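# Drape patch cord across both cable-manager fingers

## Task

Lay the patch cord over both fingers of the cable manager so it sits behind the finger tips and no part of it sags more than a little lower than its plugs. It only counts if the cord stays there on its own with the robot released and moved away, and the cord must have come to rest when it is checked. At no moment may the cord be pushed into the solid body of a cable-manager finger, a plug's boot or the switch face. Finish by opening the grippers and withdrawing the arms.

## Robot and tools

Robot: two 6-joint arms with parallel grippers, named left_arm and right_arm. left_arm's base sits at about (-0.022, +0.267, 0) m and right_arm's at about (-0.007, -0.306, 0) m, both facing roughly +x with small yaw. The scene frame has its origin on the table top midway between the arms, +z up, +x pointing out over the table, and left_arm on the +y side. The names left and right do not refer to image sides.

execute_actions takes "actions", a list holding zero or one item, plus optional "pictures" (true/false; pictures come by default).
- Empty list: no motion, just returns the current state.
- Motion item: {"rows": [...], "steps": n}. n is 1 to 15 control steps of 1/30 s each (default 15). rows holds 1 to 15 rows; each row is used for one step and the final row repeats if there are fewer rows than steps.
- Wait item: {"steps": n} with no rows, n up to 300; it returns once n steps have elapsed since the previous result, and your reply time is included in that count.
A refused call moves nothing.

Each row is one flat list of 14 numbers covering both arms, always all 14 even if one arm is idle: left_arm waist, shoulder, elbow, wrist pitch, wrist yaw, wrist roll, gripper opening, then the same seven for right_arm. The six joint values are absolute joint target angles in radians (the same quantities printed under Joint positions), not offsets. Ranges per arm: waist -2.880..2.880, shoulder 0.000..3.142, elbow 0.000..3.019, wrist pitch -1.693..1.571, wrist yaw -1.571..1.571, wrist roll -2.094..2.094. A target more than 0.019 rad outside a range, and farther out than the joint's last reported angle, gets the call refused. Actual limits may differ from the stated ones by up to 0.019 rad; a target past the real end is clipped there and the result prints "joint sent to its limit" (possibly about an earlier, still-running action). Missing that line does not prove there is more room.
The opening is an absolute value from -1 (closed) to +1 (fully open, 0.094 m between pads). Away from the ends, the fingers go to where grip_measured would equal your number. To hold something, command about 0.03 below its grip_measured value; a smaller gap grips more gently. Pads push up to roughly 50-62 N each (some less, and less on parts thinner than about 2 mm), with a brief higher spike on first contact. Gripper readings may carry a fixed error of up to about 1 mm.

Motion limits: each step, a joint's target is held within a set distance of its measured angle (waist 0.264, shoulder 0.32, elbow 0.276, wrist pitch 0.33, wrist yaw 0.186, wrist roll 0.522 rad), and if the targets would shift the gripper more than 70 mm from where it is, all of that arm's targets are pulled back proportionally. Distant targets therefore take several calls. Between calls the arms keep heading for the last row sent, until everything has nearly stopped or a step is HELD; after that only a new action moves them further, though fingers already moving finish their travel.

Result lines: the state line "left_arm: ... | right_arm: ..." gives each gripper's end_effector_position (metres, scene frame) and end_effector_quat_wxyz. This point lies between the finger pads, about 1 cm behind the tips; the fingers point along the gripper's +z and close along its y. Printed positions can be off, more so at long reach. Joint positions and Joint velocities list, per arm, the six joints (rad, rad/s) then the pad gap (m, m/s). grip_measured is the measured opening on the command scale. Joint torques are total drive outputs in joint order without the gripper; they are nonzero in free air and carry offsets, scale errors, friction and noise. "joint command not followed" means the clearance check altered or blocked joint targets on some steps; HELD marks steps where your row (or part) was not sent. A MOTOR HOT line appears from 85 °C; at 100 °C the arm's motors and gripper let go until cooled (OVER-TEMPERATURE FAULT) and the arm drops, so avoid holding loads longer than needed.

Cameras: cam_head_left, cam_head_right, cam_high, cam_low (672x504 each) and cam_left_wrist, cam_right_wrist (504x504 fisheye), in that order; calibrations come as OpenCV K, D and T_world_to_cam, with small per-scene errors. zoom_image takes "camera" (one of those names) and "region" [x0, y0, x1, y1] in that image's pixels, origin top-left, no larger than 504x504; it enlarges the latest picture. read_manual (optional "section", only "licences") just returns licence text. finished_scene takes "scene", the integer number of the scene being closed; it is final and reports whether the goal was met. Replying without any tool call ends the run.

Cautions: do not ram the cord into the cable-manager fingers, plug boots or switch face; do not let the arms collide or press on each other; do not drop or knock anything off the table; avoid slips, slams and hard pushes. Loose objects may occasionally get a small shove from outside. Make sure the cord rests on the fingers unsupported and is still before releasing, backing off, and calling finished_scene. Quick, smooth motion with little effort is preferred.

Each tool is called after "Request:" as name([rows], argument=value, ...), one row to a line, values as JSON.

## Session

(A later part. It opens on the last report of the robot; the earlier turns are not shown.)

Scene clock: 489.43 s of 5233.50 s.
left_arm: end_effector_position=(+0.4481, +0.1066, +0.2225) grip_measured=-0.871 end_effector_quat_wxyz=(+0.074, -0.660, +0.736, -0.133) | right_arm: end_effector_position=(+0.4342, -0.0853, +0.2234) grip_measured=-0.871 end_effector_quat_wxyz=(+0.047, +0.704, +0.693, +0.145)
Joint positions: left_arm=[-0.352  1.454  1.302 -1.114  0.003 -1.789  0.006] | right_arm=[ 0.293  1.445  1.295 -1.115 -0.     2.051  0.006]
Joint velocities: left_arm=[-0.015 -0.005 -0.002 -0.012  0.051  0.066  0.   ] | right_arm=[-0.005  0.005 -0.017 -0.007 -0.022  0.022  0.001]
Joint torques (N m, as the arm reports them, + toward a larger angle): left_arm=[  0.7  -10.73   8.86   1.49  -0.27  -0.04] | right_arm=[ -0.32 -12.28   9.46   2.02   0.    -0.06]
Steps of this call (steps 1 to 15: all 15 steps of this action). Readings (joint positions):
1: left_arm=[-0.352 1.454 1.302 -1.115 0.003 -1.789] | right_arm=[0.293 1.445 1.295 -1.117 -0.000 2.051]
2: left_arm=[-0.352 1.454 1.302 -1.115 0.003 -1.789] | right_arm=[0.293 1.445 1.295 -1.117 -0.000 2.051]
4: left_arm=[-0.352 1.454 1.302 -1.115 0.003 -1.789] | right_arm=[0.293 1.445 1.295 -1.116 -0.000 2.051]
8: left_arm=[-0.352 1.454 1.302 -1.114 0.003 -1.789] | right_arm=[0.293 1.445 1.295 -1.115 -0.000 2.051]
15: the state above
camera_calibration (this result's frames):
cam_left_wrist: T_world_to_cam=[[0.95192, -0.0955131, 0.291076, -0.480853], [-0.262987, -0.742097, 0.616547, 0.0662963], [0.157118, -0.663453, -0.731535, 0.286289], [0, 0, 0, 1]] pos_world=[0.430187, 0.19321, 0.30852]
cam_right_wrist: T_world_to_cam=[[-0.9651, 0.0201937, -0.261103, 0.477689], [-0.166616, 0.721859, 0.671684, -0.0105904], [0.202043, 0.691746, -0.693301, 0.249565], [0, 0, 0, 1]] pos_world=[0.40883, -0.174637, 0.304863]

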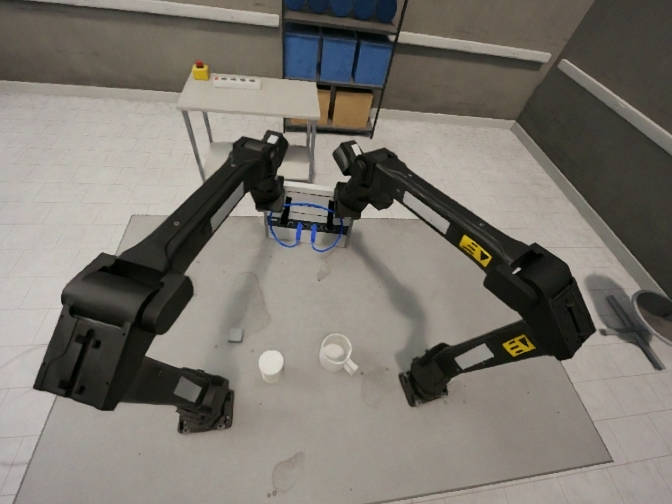

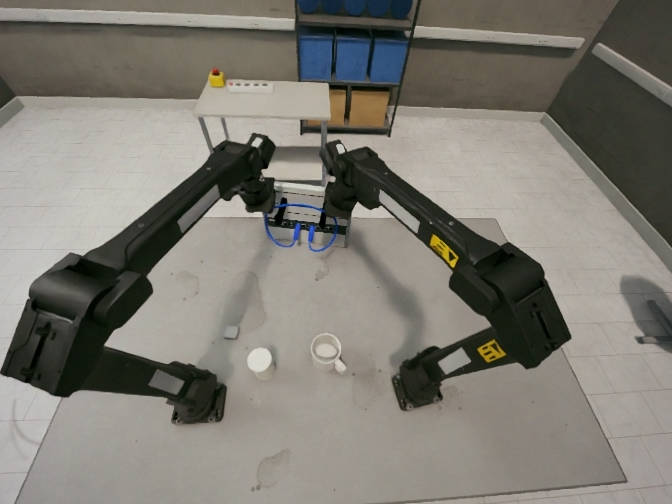

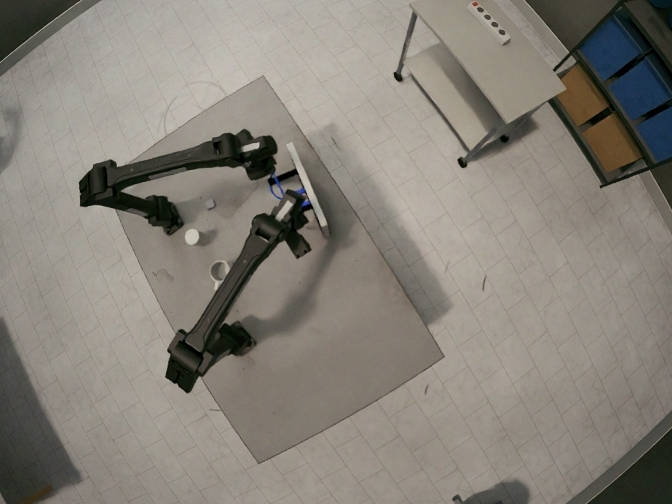

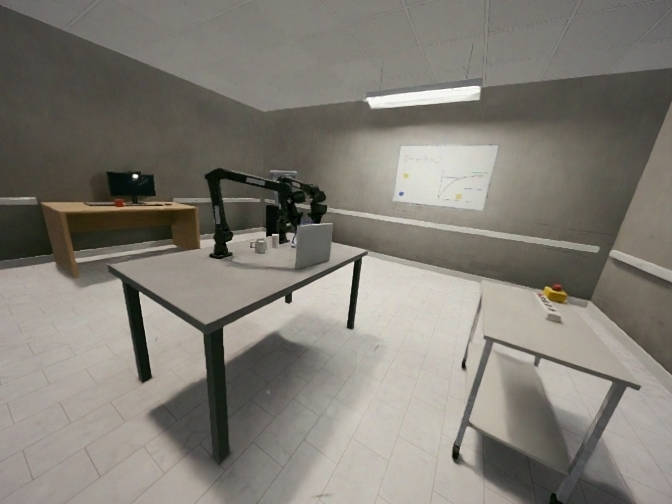

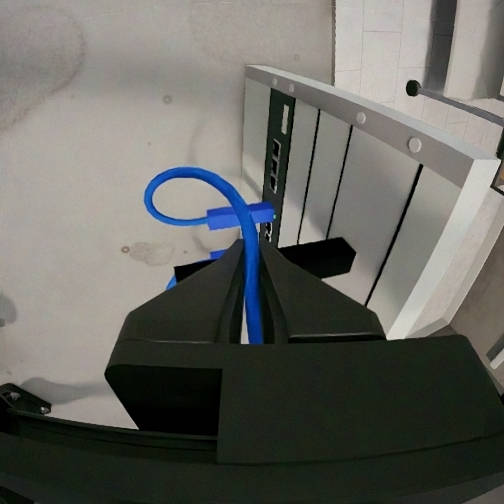

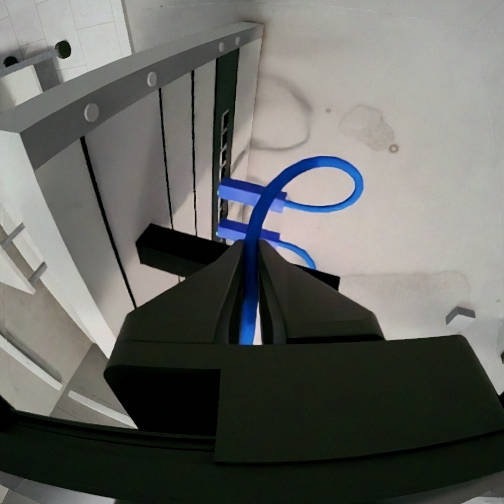

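Request:
execute_actions([
  {"rows":[[-0.338,1.465,1.298,-1.095,0,-1.8,-0.84,0.289,1.457,1.285,-1.093,0,2.04,-0.84],[-0.338,1.465,1.298,-1.095,0,-1.8,-0.81,0.289,1.457,1.285,-1.093,0,2.04,-0.81],[-0.338,1.465,1.298,-1.095,0,-1.8,-0.78,0.289,1.457,1.285,-1.093,0,2.04,-0.78],[-0.338,1.465,1.298,-1.095,0,-1.8,-0.75,0.289,1.457,1.285,-1.093,0,2.04,-0.75],[-0.338,1.465,1.298,-1.095,0,-1.8,-0.72,0.289,1.457,1.285,-1.093,0,2.04,-0.72],[-0.338,1.465,1.298,-1.095,0,-1.8,-0.69,0.289,1.457,1.285,-1.093,0,2.04,-0.69],[-0.338,1.465,1.298,-1.095,0,-1.8,-0.66,0.289,1.457,1.285,-1.093,0,2.04,-0.66],[-0.338,1.465,1.298,-1.095,0,-1.8,-0.63,0.289,1.457,1.285,-1.093,0,2.04,-0.63],[-0.338,1.465,1.298,-1.095,0,-1.8,-0.6,0.289,1.457,1.285,-1.093,0,2.04,-0.6],[-0.338,1.465,1.298,-1.095,0,-1.8,-0.57,0.289,1.457,1.285,-1.093,0,2.04,-0.57],[-0.338,1.465,1.298,-1.095,0,-1.8,-0.54,0.289,1.457,1.285,-1.093,0,2.04,-0.54],[-0.338,1.465,1.298,-1.095,0,-1.8,-0.51,0.289,1.457,1.285,-1.093,0,2.04,-0.51],[-0.338,1.465,1.298,-1.095,0,-1.8,-0.48,0.289,1.457,1.285,-1.093,0,2.04,-0.48],[-0.338,1.465,1.298,-1.095,0,-1.8,-0.45,0.289,1.457,1.285,-1.093,0,2.04,-0.45],[-0.338,1.465,1.298,-1.095,0,-1.8,-0.42,0.289,1.457,1.285,-1.093,0,2.04,-0.42]],"steps":15},
], pictures=false)

Request:
execute_actions([
  {"steps":15},
])

Request:
zoom_image(camera="cam_head_left", region=[240, 170, 370, 260])

Scene clock: 513.50 s of 5233.50 s.
left_arm: end_effector_position=(+0.4481, +0.1066, +0.2225) grip_measured=-0.434 end_effector_quat_wxyz=(+0.074, -0.660, +0.736, -0.133) | right_arm: end_effector_position=(+0.4342, -0.0853, +0.2234) grip_measured=-0.434 end_effector_quat_wxyz=(+0.047, +0.704, +0.693, +0.145)
Joint positions: left_arm=[-0.352  1.454  1.302 -1.114  0.003 -1.789  0.027] | right_arm=[ 0.293  1.445  1.295 -1.115 -0.     2.051  0.027]
Joint velocities: left_arm=[ 0.005  0.005  0.002 -0.007 -0.037  0.007  0.025] | right_arm=[-0.024 -0.005 -0.002  0.022 -0.022 -0.007  0.025]
Joint torques (N m, as the arm reports them, + toward a larger angle): left_arm=[  0.86 -10.43   8.96   1.45  -0.23  -0.03] | right_arm=[ -0.33 -11.17   9.53   2.08   0.02  -0.09]
Steps of this call (steps 1 to 15: the robot went on to your last target; steps 16 to 130: nothing new was sent; then 19.23 s passed at rest; steps 131 to 145: all 15 steps of this action). Readings (joint positions):
131: left_arm=[-0.352 1.454 1.302 -1.114 0.003 -1.789] | right_arm=[0.293 1.445 1.295 -1.115 -0.000 2.051]
132: left_arm=[-0.352 1.454 1.302 -1.114 0.003 -1.789] | right_arm=[0.293 1.445 1.295 -1.115 -0.000 2.051]
134: left_arm=[-0.352 1.454 1.302 -1.114 0.003 -1.789] | right_arm=[0.293 1.445 1.295 -1.115 -0.000 2.051]
138: left_arm=[-0.352 1.454 1.302 -1.114 0.003 -1.789] | right_arm=[0.293 1.445 1.295 -1.115 -0.000 2.051]
145: the state above

Scene clock: 514.00 s of 5233.50 s.
left_arm: end_effector_position=(+0.4481, +0.1066, +0.2225) grip_measured=-0.422 end_effector_quat_wxyz=(+0.074, -0.660, +0.736, -0.133) | right_arm: end_effector_position=(+0.4342, -0.0853, +0.2234) grip_measured=-0.422 end_effector_quat_wxyz=(+0.047, +0.704, +0.693, +0.145)
Joint positions: left_arm=[-0.352  1.454  1.302 -1.114  0.003 -1.789  0.027] | right_arm=[ 0.293  1.445  1.295 -1.115 -0.     2.051  0.027]
Joint velocities: left_arm=[ 0.005  0.005  0.012 -0.007 -0.022  0.007 -0.   ] | right_arm=[-0.005 -0.015 -0.012  0.007  0.051 -0.007 -0.   ]
Joint torques (N m, as the arm reports them, + toward a larger angle): left_arm=[  0.89 -10.68   8.98   1.51  -0.22  -0.04] | right_arm=[  0.02 -11.78   9.34   2.     0.01  -0.07]
Steps of this call (steps 1 to 15: the robot went on to your last target). Readings (joint positions):
1: left_arm=[-0.352 1.454 1.302 -1.114 0.003 -1.789] | right_arm=[0.293 1.445 1.295 -1.115 -0.000 2.051]
2: left_arm=[-0.352 1.454 1.302 -1.114 0.003 -1.789] | right_arm=[0.293 1.445 1.295 -1.115 -0.000 2.051]
4: left_arm=[-0.352 1.454 1.302 -1.114 0.003 -1.789] | right_arm=[0.293 1.445 1.295 -1.115 -0.000 2.051]
8: left_arm=[-0.352 1.454 1.302 -1.114 0.003 -1.789] | right_arm=[0.293 1.445 1.295 -1.115 -0.000 2.051]
15: the state above
All arms were judged still, so your last target was given up. Only a new action makes them travel on or press farther. Fingers that are still opening or closing keep moving.
camera_calibration (this result's frames):
cam_left_wrist: T_world_to_cam=[[0.95192, -0.0955131, 0.291076, -0.480853], [-0.262987, -0.742097, 0.616547, 0.0662963], [0.157118, -0.663453, -0.731535, 0.286289], [0, 0, 0, 1]] pos_world=[0.430187, 0.19321, 0.30852]
cam_right_wrist: T_world_to_cam=[[-0.9651, 0.0201937, -0.261103, 0.477689], [-0.166616, 0.721859, 0.671684, -0.0105904], [0.202043, 0.691746, -0.693301, 0.249565], [0, 0, 0, 1]] pos_world=[0.40883, -0.174637, 0.304863]

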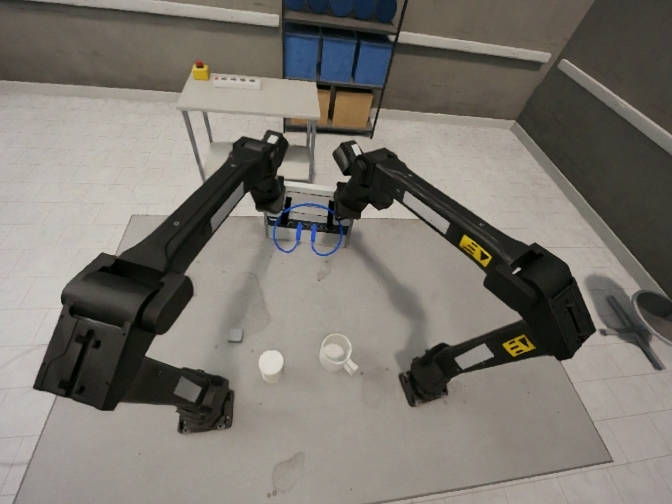

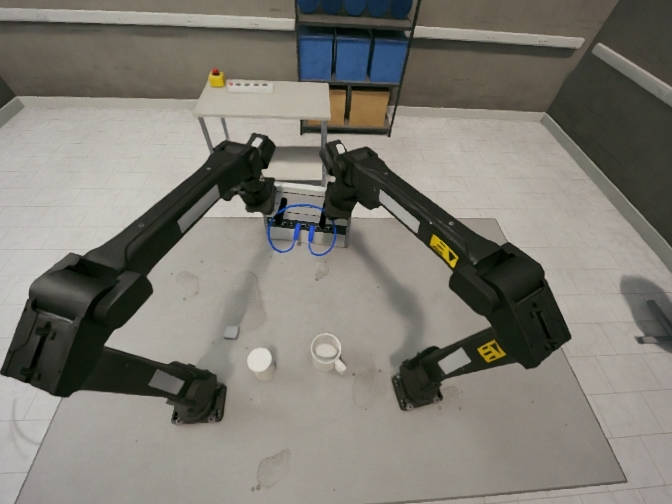

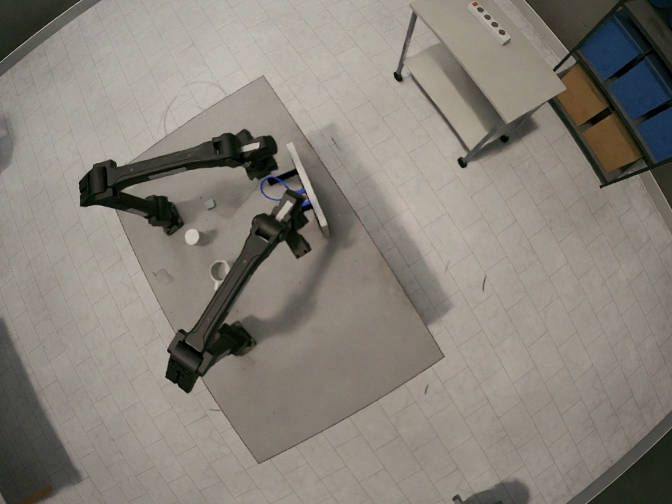

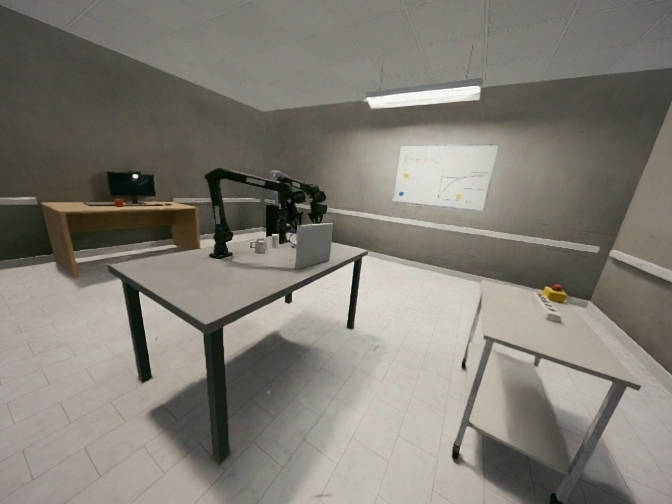

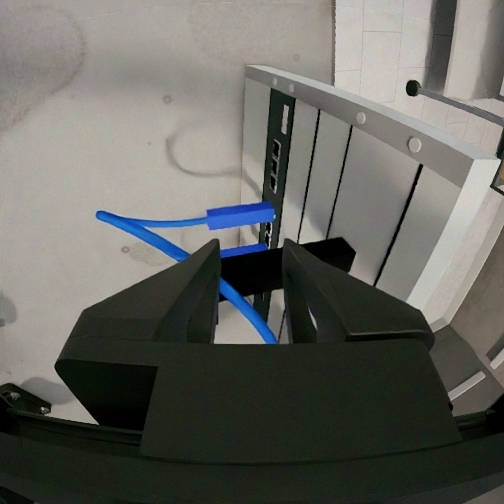

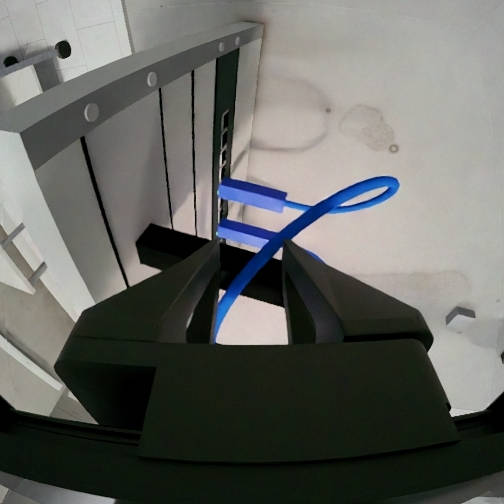

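Region (240, 170, 370, 260) of cam_head_left's 672x504 image, scaled by 3.877, with more detail than that image has; it fills the top 349 rows of this view, and the rest is white.

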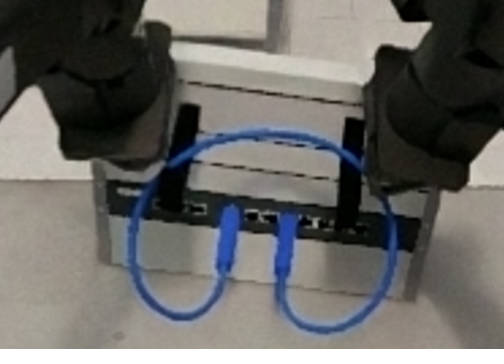

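Left has settled against its tip; continue opening slowly for the right.

Request:
execute_actions([
  {"rows":[[-0.338,1.465,1.298,-1.095,0,-1.8,-0.42,0.289,1.457,1.285,-1.093,0,2.04,-0.39],[-0.338,1.465,1.298,-1.095,0,-1.8,-0.42,0.289,1.457,1.285,-1.093,0,2.04,-0.36],[-0.338,1.465,1.298,-1.095,0,-1.8,-0.42,0.289,1.457,1.285,-1.093,0,2.04,-0.33],[-0.338,1.465,1.298,-1.095,0,-1.8,-0.42,0.289,1.457,1.285,-1.093,0,2.04,-0.3],[-0.338,1.465,1.298,-1.095,0,-1.8,-0.42,0.289,1.457,1.285,-1.093,0,2.04,-0.27],[-0.338,1.465,1.298,-1.095,0,-1.8,-0.42,0.289,1.457,1.285,-1.093,0,2.04,-0.24],[-0.338,1.465,1.298,-1.095,0,-1.8,-0.42,0.289,1.457,1.285,-1.093,0,2.04,-0.21],[-0.338,1.465,1.298,-1.095,0,-1.8,-0.42,0.289,1.457,1.285,-1.093,0,2.04,-0.18],[-0.338,1.465,1.298,-1.095,0,-1.8,-0.42,0.289,1.457,1.285,-1.093,0,2.04,-0.15],[-0.338,1.465,1.298,-1.095,0,-1.8,-0.42,0.289,1.457,1.285,-1.093,0,2.04,-0.12],[-0.338,1.465,1.298,-1.095,0,-1.8,-0.42,0.289,1.457,1.285,-1.093,0,2.04,-0.09],[-0.338,1.465,1.298,-1.095,0,-1.8,-0.42,0.289,1.457,1.285,-1.093,0,2.04,-0.06],[-0.338,1.465,1.298,-1.095,0,-1.8,-0.42,0.289,1.457,1.285,-1.093,0,2.04,-0.03],[-0.338,1.465,1.298,-1.095,0,-1.8,-0.42,0.289,1.457,1.285,-1.093,0,2.04,0.0],[-0.338,1.465,1.298,-1.095,0,-1.8,-0.42,0.289,1.457,1.285,-1.093,0,2.04,0.03]],"steps":15},
], pictures=false)

Request:
execute_actions([
  {"steps":15},
])

Request:
zoom_image(camera="cam_head_left", region=[240, 170, 370, 260])

Scene clock: 535.00 s of 5233.50 s.
left_arm: end_effector_position=(+0.4481, +0.1066, +0.2225) grip_measured=-0.422 end_effector_quat_wxyz=(+0.074, -0.660, +0.736, -0.133) | right_arm: end_effector_position=(+0.4342, -0.0853, +0.2234) grip_measured=+0.016 end_effector_quat_wxyz=(+0.047, +0.704, +0.693, +0.145)
Joint positions: left_arm=[-0.352  1.454  1.302 -1.114  0.003 -1.789  0.027] | right_arm=[ 0.293  1.445  1.295 -1.115 -0.     2.051  0.048]
Joint velocities: left_arm=[-0.015 -0.005 -0.012  0.012 -0.051  0.022  0.001] | right_arm=[-0.005  0.005  0.007  0.002  0.022 -0.022  0.026]
Joint torques (N m, as the arm reports them, + toward a larger angle): left_arm=[  0.97 -10.52   8.9    1.48  -0.22  -0.03] | right_arm=[  0.86 -11.52   9.38   2.     0.06  -0.08]
Steps of this call (steps 1 to 90: nothing new was sent; then 17.50 s passed at rest; steps 91 to 105: all 15 steps of this action). Readings (joint positions):
91: left_arm=[-0.352 1.454 1.302 -1.114 0.003 -1.789] | right_arm=[0.293 1.445 1.295 -1.115 -0.000 2.051]
92: left_arm=[-0.352 1.454 1.302 -1.114 0.003 -1.789] | right_arm=[0.293 1.445 1.295 -1.115 -0.000 2.051]
94: left_arm=[-0.352 1.454 1.302 -1.114 0.003 -1.789] | right_arm=[0.293 1.445 1.295 -1.115 -0.000 2.051]
98: left_arm=[-0.352 1.454 1.302 -1.114 0.003 -1.789] | right_arm=[0.293 1.445 1.295 -1.115 -0.000 2.051]
105: the state above

Scene clock: 535.50 s of 5233.50 s.
left_arm: end_effector_position=(+0.4481, +0.1066, +0.2225) grip_measured=-0.422 end_effector_quat_wxyz=(+0.074, -0.660, +0.736, -0.133) | right_arm: end_effector_position=(+0.4342, -0.0853, +0.2234) grip_measured=+0.028 end_effector_quat_wxyz=(+0.047, +0.704, +0.693, +0.145)
Joint positions: left_arm=[-0.352  1.454  1.302 -1.114  0.003 -1.789  0.027] | right_arm=[ 0.293  1.445  1.295 -1.115 -0.     2.051  0.048]
Joint velocities: left_arm=[ 0.005 -0.005 -0.022 -0.012 -0.051 -0.051  0.   ] | right_arm=[-0.015 -0.015 -0.002 -0.037  0.022  0.037 -0.   ]
Joint torques (N m, as the arm reports them, + toward a larger angle): left_arm=[  0.64 -10.7    8.98   1.53  -0.25  -0.04] | right_arm=[  0.21 -11.28   9.47   2.     0.06   0.  ]
Steps of this call (steps 1 to 15: the robot went on to your last target). Readings (joint positions):
1: left_arm=[-0.352 1.454 1.302 -1.114 0.003 -1.789] | right_arm=[0.293 1.445 1.295 -1.115 -0.000 2.051]
2: left_arm=[-0.352 1.454 1.302 -1.114 0.003 -1.789] | right_arm=[0.293 1.445 1.295 -1.115 -0.000 2.051]
4: left_arm=[-0.352 1.454 1.302 -1.114 0.003 -1.789] | right_arm=[0.293 1.445 1.295 -1.115 -0.000 2.051]
8: left_arm=[-0.352 1.454 1.302 -1.114 0.003 -1.789] | right_arm=[0.293 1.445 1.295 -1.115 -0.000 2.051]
15: the state above
All arms were judged still, so your last target was given up. Only a new action makes them travel on or press farther. Fingers that are still opening or closing keep moving.
camera_calibration (this result's frames):
cam_left_wrist: T_world_to_cam=[[0.95192, -0.0955131, 0.291076, -0.480853], [-0.262987, -0.742097, 0.616547, 0.0662963], [0.157118, -0.663453, -0.731535, 0.286289], [0, 0, 0, 1]] pos_world=[0.430187, 0.19321, 0.30852]
cam_right_wrist: T_world_to_cam=[[-0.9651, 0.0201937, -0.261103, 0.477689], [-0.166616, 0.721859, 0.671684, -0.0105904], [0.202043, 0.691746, -0.693301, 0.249565], [0, 0, 0, 1]] pos_world=[0.40883, -0.174637, 0.304863]

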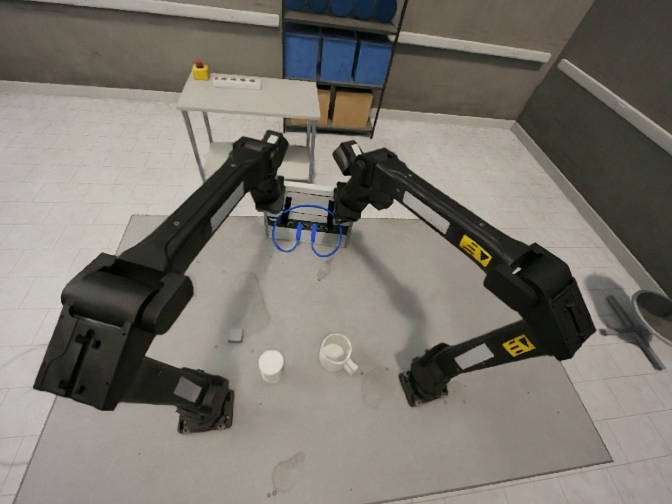

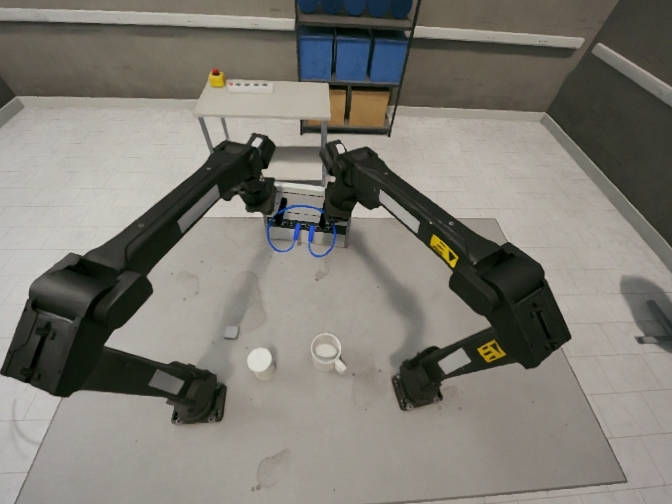

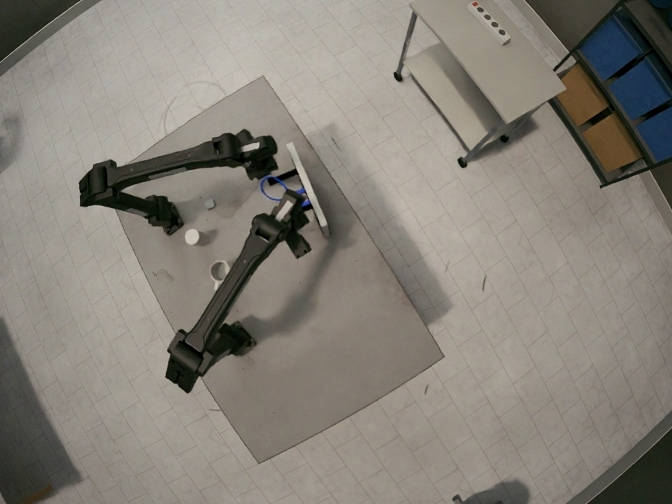

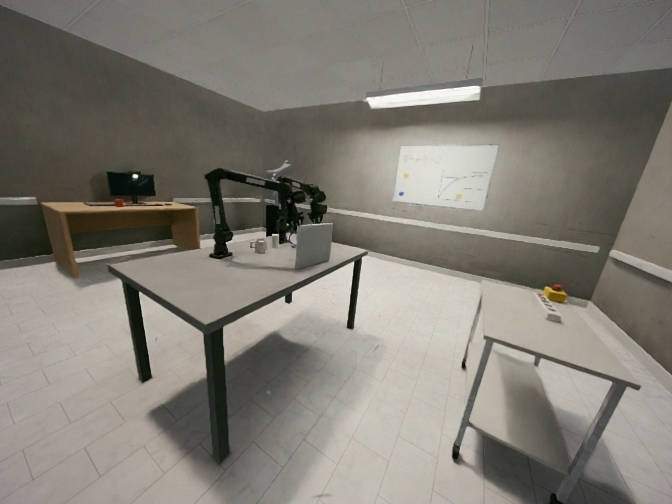

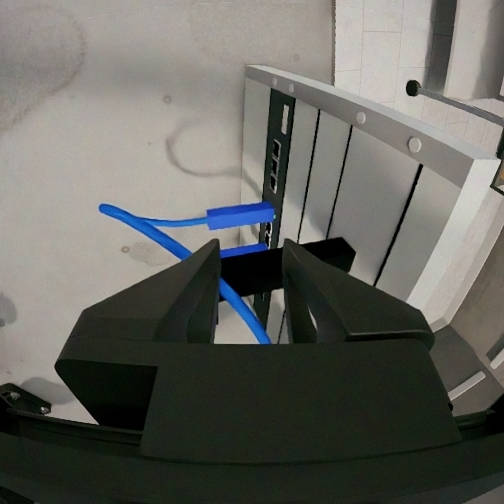

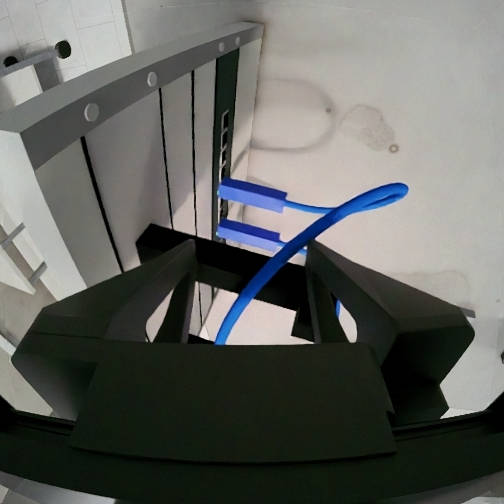

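Region (240, 170, 370, 260) of cam_head_left's 672x504 image, scaled by 3.877, with more detail than that image has; it fills the top 349 rows of this view, and the rest is white.

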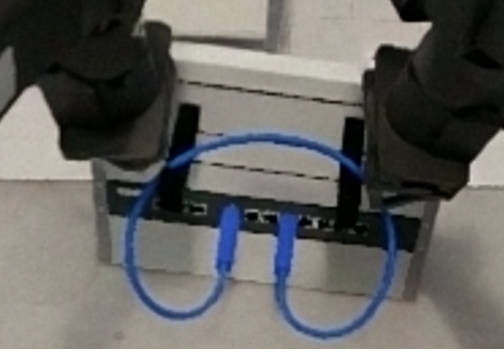

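Open a little more, then lift slowly.

Request:
execute_actions([
  {"rows":[[-0.338,1.465,1.298,-1.095,0,-1.8,-0.42,0.289,1.457,1.285,-1.093,0,2.04,0.06],[-0.338,1.465,1.298,-1.095,0,-1.8,-0.42,0.289,1.457,1.285,-1.093,0,2.04,0.09],[-0.338,1.465,1.298,-1.095,0,-1.8,-0.42,0.289,1.457,1.285,-1.093,0,2.04,0.12],[-0.338,1.465,1.298,-1.095,0,-1.8,-0.42,0.289,1.457,1.285,-1.093,0,2.04,0.15],[-0.338,1.465,1.298,-1.095,0,-1.8,-0.42,0.289,1.457,1.285,-1.093,0,2.04,0.18],[-0.338,1.465,1.298,-1.095,0,-1.8,-0.42,0.289,1.457,1.285,-1.093,0,2.04,0.21],[-0.338,1.465,1.298,-1.095,0,-1.8,-0.42,0.289,1.457,1.285,-1.093,0,2.04,0.24],[-0.338,1.465,1.298,-1.095,0,-1.8,-0.42,0.289,1.457,1.285,-1.093,0,2.04,0.27],[-0.338,1.465,1.298,-1.095,0,-1.8,-0.42,0.289,1.457,1.285,-1.093,0,2.04,0.3]],"steps":15},
], pictures=false)

Request:
execute_actions([
  {"rows":[[-0.338,1.455,1.35,-1.12,0,-1.8,-0.42,0.289,1.447,1.36,-1.12,0,2.04,0.3],[-0.338,1.452,1.365,-1.135,0,-1.8,-0.42,0.289,1.444,1.375,-1.135,0,2.04,0.3],[-0.338,1.449,1.38,-1.15,0,-1.8,-0.42,0.289,1.441,1.39,-1.15,0,2.04,0.3],[-0.338,1.446,1.395,-1.165,0,-1.8,-0.42,0.289,1.438,1.405,-1.165,0,2.04,0.3],[-0.338,1.443,1.41,-1.18,0,-1.8,-0.42,0.289,1.435,1.42,-1.18,0,2.04,0.3],[-0.338,1.44,1.425,-1.195,0,-1.8,-0.42,0.289,1.432,1.435,-1.195,0,2.04,0.3],[-0.338,1.437,1.44,-1.21,0,-1.8,-0.42,0.289,1.429,1.45,-1.21,0,2.04,0.3],[-0.338,1.434,1.455,-1.225,0,-1.8,-0.42,0.289,1.426,1.465,-1.225,0,2.04,0.3],[-0.338,1.431,1.47,-1.24,0,-1.8,-0.42,0.289,1.423,1.48,-1.24,0,2.04,0.3],[-0.338,1.428,1.485,-1.255,0,-1.8,-0.42,0.289,1.42,1.495,-1.255,0,2.04,0.3],[-0.338,1.425,1.5,-1.27,0,-1.8,-0.42,0.289,1.417,1.51,-1.27,0,2.04,0.3]],"steps":15},
], pictures=false)

Request:
execute_actions([
  {"steps":10},
], pictures=false)

Request:
execute_actions([
  {"rows":[[-0.31,1.4,1.48,-1.26,0,-1.78,-0.42,0.26,1.395,1.49,-1.26,0,2.0,0],[-0.28,1.378,1.455,-1.255,0,-1.76,-0.42,0.225,1.373,1.465,-1.255,0,1.965,-0.3],[-0.25,1.356,1.43,-1.25,0,-1.74,-0.42,0.19,1.351,1.44,-1.25,0,1.93,-0.42],[-0.22,1.334,1.405,-1.245,0,-1.72,-0.42,0.16,1.33,1.415,-1.245,0,1.895,-0.42],[-0.19,1.312,1.38,-1.24,0,-1.7,-0.42,0.125,1.308,1.39,-1.24,0,1.86,-0.42],[-0.16,1.29,1.355,-1.235,0,-1.68,-0.42,0.09,1.286,1.365,-1.235,0,1.825,-0.42],[-0.13,1.268,1.33,-1.23,0,-1.66,-0.42,0.06,1.264,1.34,-1.23,0,1.79,-0.42],[-0.1,1.246,1.305,-1.225,0,-1.64,-0.42,0.025,1.242,1.31,-1.225,0,1.755,-0.42],[-0.07,1.224,1.28,-1.22,0,-1.62,-0.42,-0.01,1.22,1.285,-1.22,0,1.72,-0.42],[-0.04,1.202,1.255,-1.215,0,-1.6,-0.42,-0.04,1.2,1.26,-1.215,0,1.685,-0.42],[-0.01,1.18,1.23,-1.21,0,-1.58,-0.42,-0.075,1.178,1.23,-1.21,0,1.65,-0.42],[0.02,1.158,1.2,-1.205,0,-1.56,-0.42,-0.105,1.156,1.2,-1.205,0,1.615,-0.42],[0.05,1.136,1.17,-1.2,0,-1.54,-0.42,-0.14,1.134,1.17,-1.2,0,1.58,-0.42],[0.08,1.113,1.14,-1.195,0,-1.525,-0.42,-0.17,1.112,1.14,-1.195,0,1.545,-0.42],[0.11,1.09,1.11,-1.19,0,-1.51,-0.42,-0.2,1.09,1.11,-1.19,0,1.51,-0.42]],"steps":15},
], pictures=false)

Request:
execute_actions([
  {"steps":60},
])

Request:
zoom_image(camera="cam_head_left", region=[240, 170, 370, 270])

Scene clock: 566.90 s of 5233.50 s.
left_arm: end_effector_position=(+0.4481, +0.1066, +0.2225) grip_measured=-0.422 end_effector_quat_wxyz=(+0.074, -0.660, +0.736, -0.133) | right_arm: end_effector_position=(+0.4342, -0.0853, +0.2234) grip_measured=+0.298 end_effector_quat_wxyz=(+0.047, +0.704, +0.694, +0.145)
Joint positions: left_arm=[-0.352  1.454  1.302 -1.114  0.003 -1.789  0.027] | right_arm=[ 0.293  1.445  1.295 -1.115 -0.     2.051  0.061]
Joint velocities: left_arm=[-0.005 -0.015 -0.027 -0.002 -0.051  0.007 -0.001] | right_arm=[ 0.005 -0.005 -0.007  0.007  0.037 -0.095  0.   ]
Joint torques (N m, as the arm reports them, + toward a larger angle): left_arm=[  1.17 -10.59   8.96   1.5   -0.23  -0.05] | right_arm=[ -0.12 -11.1    9.5    2.16   0.03  -0.12]
Steps of this call (steps 1 to 90: nothing new was sent; then 27.90 s passed at rest; steps 91 to 105: all 15 steps of this action). Readings (joint positions):
91: left_arm=[-0.352 1.454 1.302 -1.114 0.003 -1.789] | right_arm=[0.293 1.445 1.295 -1.115 -0.000 2.051]
92: left_arm=[-0.352 1.454 1.302 -1.114 0.003 -1.789] | right_arm=[0.293 1.445 1.295 -1.115 -0.000 2.051]
94: left_arm=[-0.352 1.454 1.302 -1.114 0.003 -1.789] | right_arm=[0.293 1.445 1.295 -1.115 -0.000 2.051]
98: left_arm=[-0.352 1.454 1.302 -1.114 0.003 -1.789] | right_arm=[0.293 1.445 1.295 -1.115 -0.000 2.051]
105: the state above

Scene clock: 567.40 s of 5233.50 s.
left_arm: end_effector_position=(+0.4521, +0.1052, +0.2943) grip_measured=-0.422 end_effector_quat_wxyz=(+0.084, -0.657, +0.734, -0.151) | right_arm: end_effector_position=(+0.4405, -0.0821, +0.2883) grip_measured=+0.298 end_effector_quat_wxyz=(+0.052, +0.702, +0.692, +0.160)
Joint positions: left_arm=[-0.352  1.428  1.456 -1.251  0.003 -1.789  0.027] | right_arm=[ 0.293  1.434  1.448 -1.248 -0.     2.051  0.061]
Joint velocities: left_arm=[ 0.005 -0.171  0.081 -0.046  0.037 -0.066 -0.   ] | right_arm=[-0.005 -0.142  0.081 -0.056 -0.081 -0.007  0.001]
Joint torques (N m, as the arm reports them, + toward a larger angle): left_arm=[  0.8  -10.17  12.68   0.24  -0.22  -0.02] | right_arm=[  0.12 -13.76  15.56   0.5    0.01  -0.08]
Steps of this call (steps 1 to 15: all 15 steps of this action). Readings (joint positions):
1: left_arm=[-0.352 1.454 1.302 -1.114 0.003 -1.789] | right_arm=[0.293 1.445 1.295 -1.115 -0.000 2.051]
2: left_arm=[-0.352 1.454 1.303 -1.116 0.003 -1.789] | right_arm=[0.293 1.445 1.296 -1.116 -0.000 2.051]
4: left_arm=[-0.352 1.454 1.313 -1.132 0.003 -1.789] | right_arm=[0.293 1.445 1.303 -1.130 -0.000 2.051]
8: left_arm=[-0.352 1.454 1.368 -1.187 0.003 -1.789] | right_arm=[0.293 1.445 1.351 -1.184 -0.000 2.051]
15: the state above

Scene clock: 567.73 s of 5233.50 s.
left_arm: end_effector_position=(+0.4497, +0.1060, +0.2998) grip_measured=-0.422 end_effector_quat_wxyz=(+0.085, -0.657, +0.733, -0.154) | right_arm: end_effector_position=(+0.4383, -0.0832, +0.2928) grip_measured=+0.298 end_effector_quat_wxyz=(+0.052, +0.702, +0.692, +0.162)
Joint positions: left_arm=[-0.352  1.418  1.458 -1.257  0.003 -1.789  0.027] | right_arm=[ 0.293  1.425  1.449 -1.254 -0.     2.051  0.061]
Joint velocities: left_arm=[-0.015 -0.015 -0.007  0.002 -0.066  0.007 -0.001] | right_arm=[-0.015 -0.005  0.017 -0.012 -0.007  0.007  0.001]
Joint torques (N m, as the arm reports them, + toward a larger angle): left_arm=[  1.03 -10.02  12.8    0.27  -0.23  -0.03] | right_arm=[  0.45 -12.84  15.81   0.56   0.05  -0.02]
Steps of this call (steps 1 to 10: the robot went on to your last target). Readings (joint positions):
1: left_arm=[-0.352 1.423 1.458 -1.252 0.003 -1.789] | right_arm=[0.293 1.430 1.449 -1.249 -0.000 2.051]
2: left_arm=[-0.352 1.420 1.458 -1.254 0.003 -1.789] | right_arm=[0.293 1.427 1.449 -1.251 -0.000 2.051]
4: left_arm=[-0.352 1.418 1.458 -1.256 0.003 -1.789] | right_arm=[0.293 1.425 1.449 -1.253 -0.000 2.051]
8: left_arm=[-0.352 1.418 1.458 -1.257 0.003 -1.789] | right_arm=[0.293 1.425 1.449 -1.254 -0.000 2.051]
10: the state above

Scene clock: 568.23 s of 5233.50 s.
left_arm: end_effector_position=(+0.3741, +0.3016, +0.2920) grip_measured=-0.422 end_effector_quat_wxyz=(-0.145, +0.730, -0.654, +0.136) | right_arm: end_effector_position=(+0.3916, -0.3026, +0.2921) grip_measured=-0.418 end_effector_quat_wxyz=(+0.132, +0.721, +0.665, +0.146)
Joint positions: left_arm=[ 0.063  1.125  1.169 -1.214  0.    -1.593  0.027] | right_arm=[-0.162  1.132  1.176 -1.219  0.001  1.661  0.027]
Joint velocities: left_arm=[ 0.757 -0.728 -0.828  0.154 -0.11   0.432 -0.001] | right_arm=[-0.806 -0.767 -0.828  0.149 -0.037 -0.901 -0.   ]
Joint torques (N m, as the arm reports them, + toward a larger angle): left_arm=[ 0.18 -6.42  8.74  1.32 -0.16  0.17] | right_arm=[ 1.36 -7.48  9.34  2.06  0.02 -0.03]
Steps of this call (steps 1 to 15: all 15 steps of this action). Readings (joint positions):
1: left_arm=[-0.350 1.418 1.458 -1.257 0.003 -1.789] | right_arm=[0.291 1.425 1.449 -1.254 -0.001 2.044]
2: left_arm=[-0.345 1.415 1.458 -1.257 0.003 -1.786] | right_arm=[0.285 1.423 1.449 -1.254 -0.001 2.032]
4: left_arm=[-0.315 1.399 1.441 -1.255 0.003 -1.770] | right_arm=[0.251 1.411 1.444 -1.254 -0.002 1.994]
8: left_arm=[-0.180 1.309 1.349 -1.246 0.003 -1.716] | right_arm=[0.101 1.328 1.367 -1.245 -0.002 1.887]
15: the state above

Scene clock: 570.23 s of 5233.50 s.
left_arm: end_effector_position=(+0.3542, +0.3203, +0.2820) grip_measured=-0.422 end_effector_quat_wxyz=(-0.151, +0.725, -0.661, +0.125) | right_arm: end_effector_position=(+0.3721, -0.3198, +0.2845) grip_measured=-0.418 end_effector_quat_wxyz=(+0.146, +0.688, +0.698, +0.133)
Joint positions: left_arm=[ 0.117  1.08   1.113 -1.208 -0.    -1.522  0.027] | right_arm=[-0.206  1.079  1.118 -1.213  0.001  1.522  0.027]
Joint velocities: left_arm=[-0.005 -0.005 -0.002 -0.012  0.007  0.037  0.002] | right_arm=[ 0.005 -0.015  0.007  0.002  0.037  0.007  0.   ]
Joint torques (N m, as the arm reports them, + toward a larger angle): left_arm=[-0.93 -5.49  9.3   1.65 -0.13  0.15] | right_arm=[ 0.26 -5.6  10.13  2.15  0.02 -0.07]
Steps of this call (steps 1 to 30: the robot went on to your last target; steps 31 to 60: nothing new was sent). Readings (joint positions):
1: left_arm=[0.087 1.103 1.144 -1.213 -0.000 -1.579] | right_arm=[-0.186 1.109 1.150 -1.217 0.001 1.633]
2: left_arm=[0.104 1.088 1.126 -1.213 -0.000 -1.568] | right_arm=[-0.204 1.092 1.132 -1.217 0.001 1.611]
4: left_arm=[0.117 1.076 1.113 -1.213 -0.000 -1.552] | right_arm=[-0.215 1.078 1.118 -1.217 0.001 1.580]
8: left_arm=[0.117 1.079 1.113 -1.209 -0.000 -1.534] | right_arm=[-0.208 1.079 1.118 -1.213 0.001 1.545]
60: the state above
All arms were judged still, so your last target was given up. Only a new action makes them travel on or press farther. Fingers that are still opening or closing keep moving.
camera_calibration (this result's frames):
cam_left_wrist: T_world_to_cam=[[0.920741, 0.0806083, 0.381757, -0.459333], [-0.145868, -0.836364, 0.52841, 0.177078], [0.361882, -0.542215, -0.758316, 0.382607], [0, 0, 0, 1]] pos_world=[0.310298, 0.392584, 0.371921]
cam_right_wrist: T_world_to_cam=[[-0.925243, -0.0303288, -0.378162, 0.440782], [-0.240721, 0.817369, 0.523414, 0.207592], [0.293223, 0.575316, -0.763565, 0.415483], [0, 0, 0, 1]] pos_world=[0.335973, -0.395344, 0.375279]

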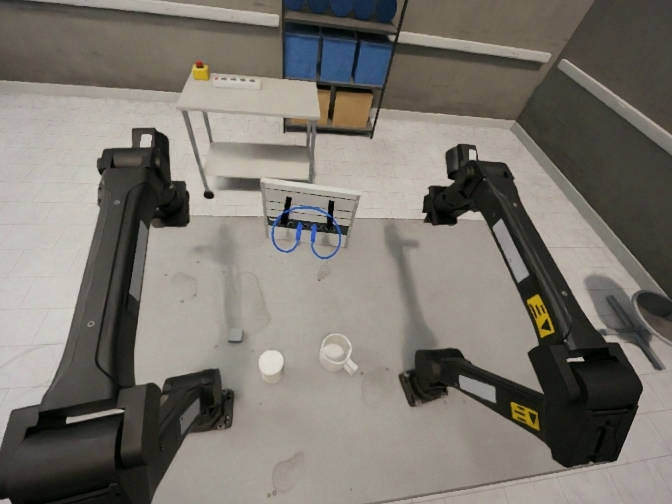

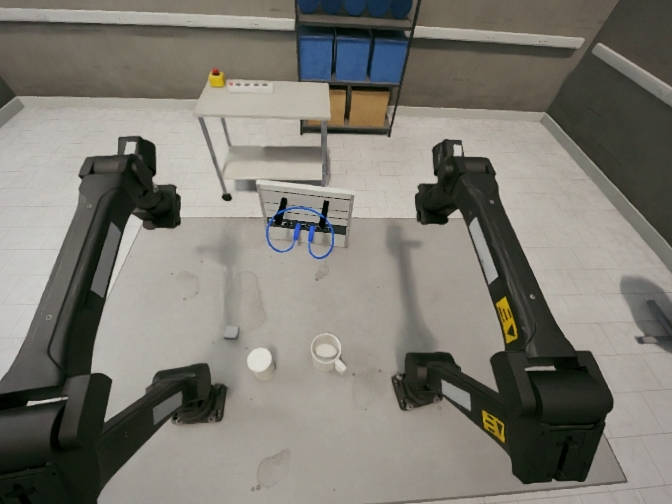

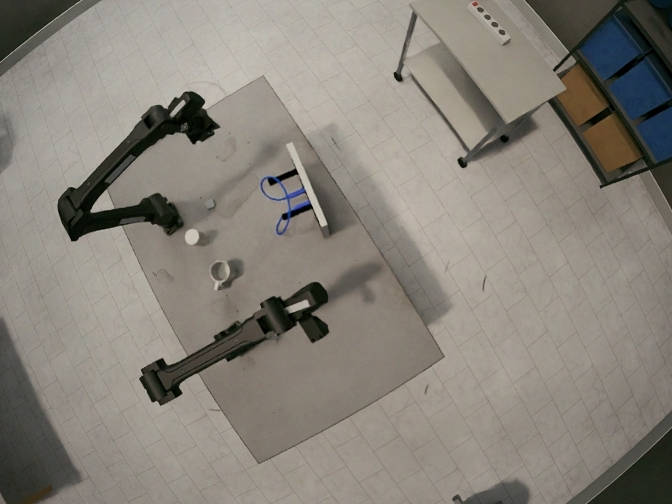

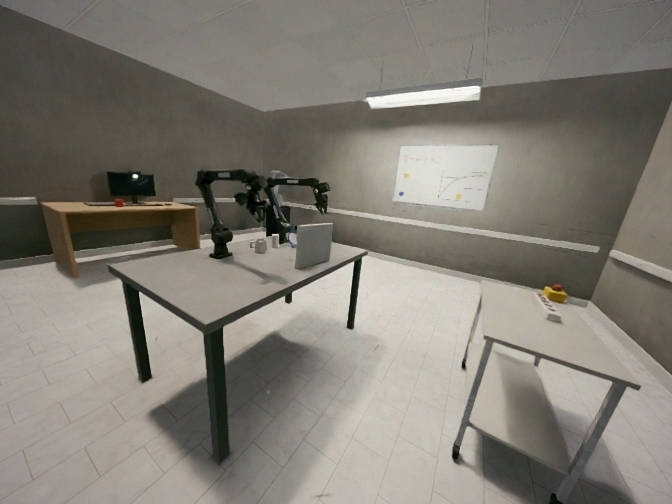

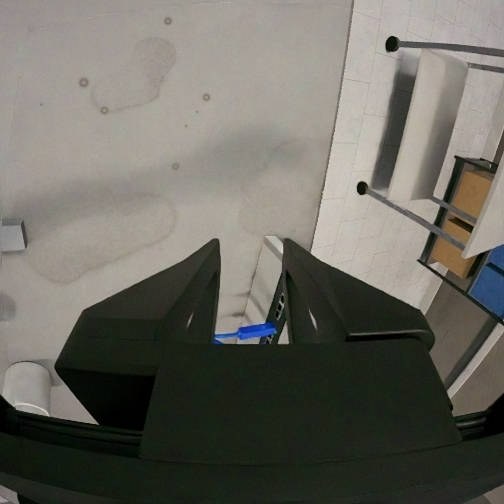

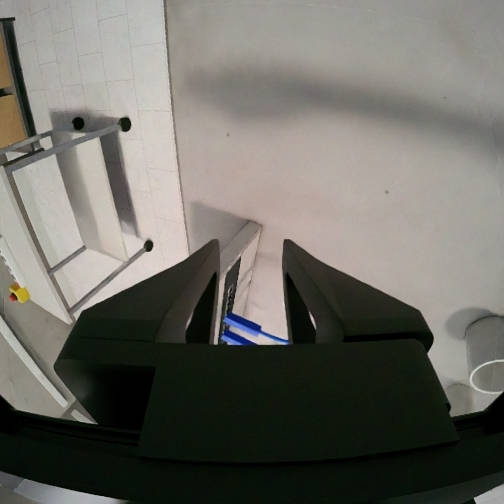

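Region (240, 170, 370, 270) of cam_head_left's 672x504 image, scaled by 3.877, with more detail than that image has; it fills the top 388 rows of this view, and the rest is white.

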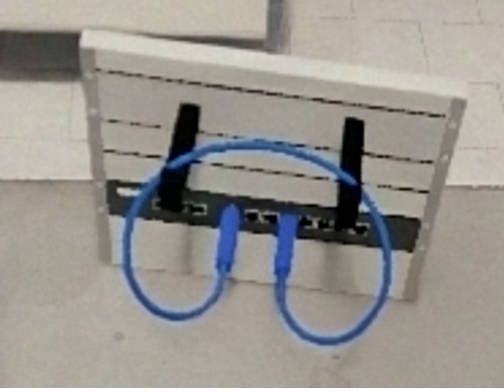

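Request:
zoom_image(camera="cam_low", region=[270, 215, 340, 270])

Request:
zoom_image(camera="cam_high", region=[240, 140, 340, 245])

Region (270, 215, 340, 270) of cam_low's 672x504 image, scaled by 7.200, with more detail than that image has; it fills the top 396 rows of this view, and the rest is white.

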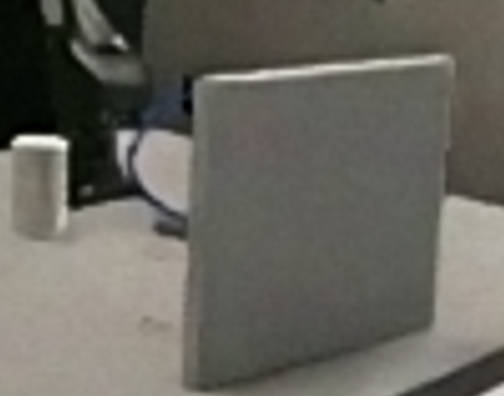

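Region (240, 140, 340, 245) of cam_high's 672x504 image, scaled by 4.800, with more detail than that image has; it fills the left 480 columns of this view, and the rest is white.

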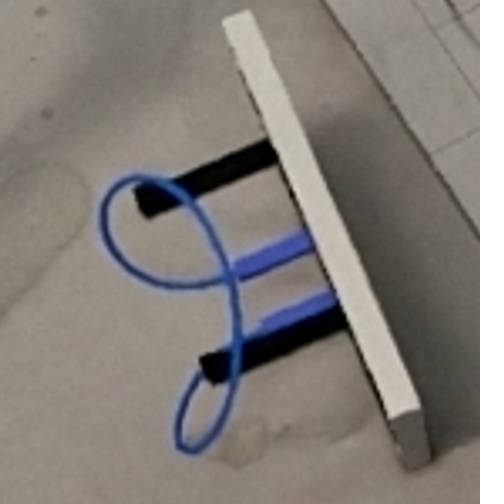

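Request:
finished_scene(scene=2)

The scene is finished: the task was done.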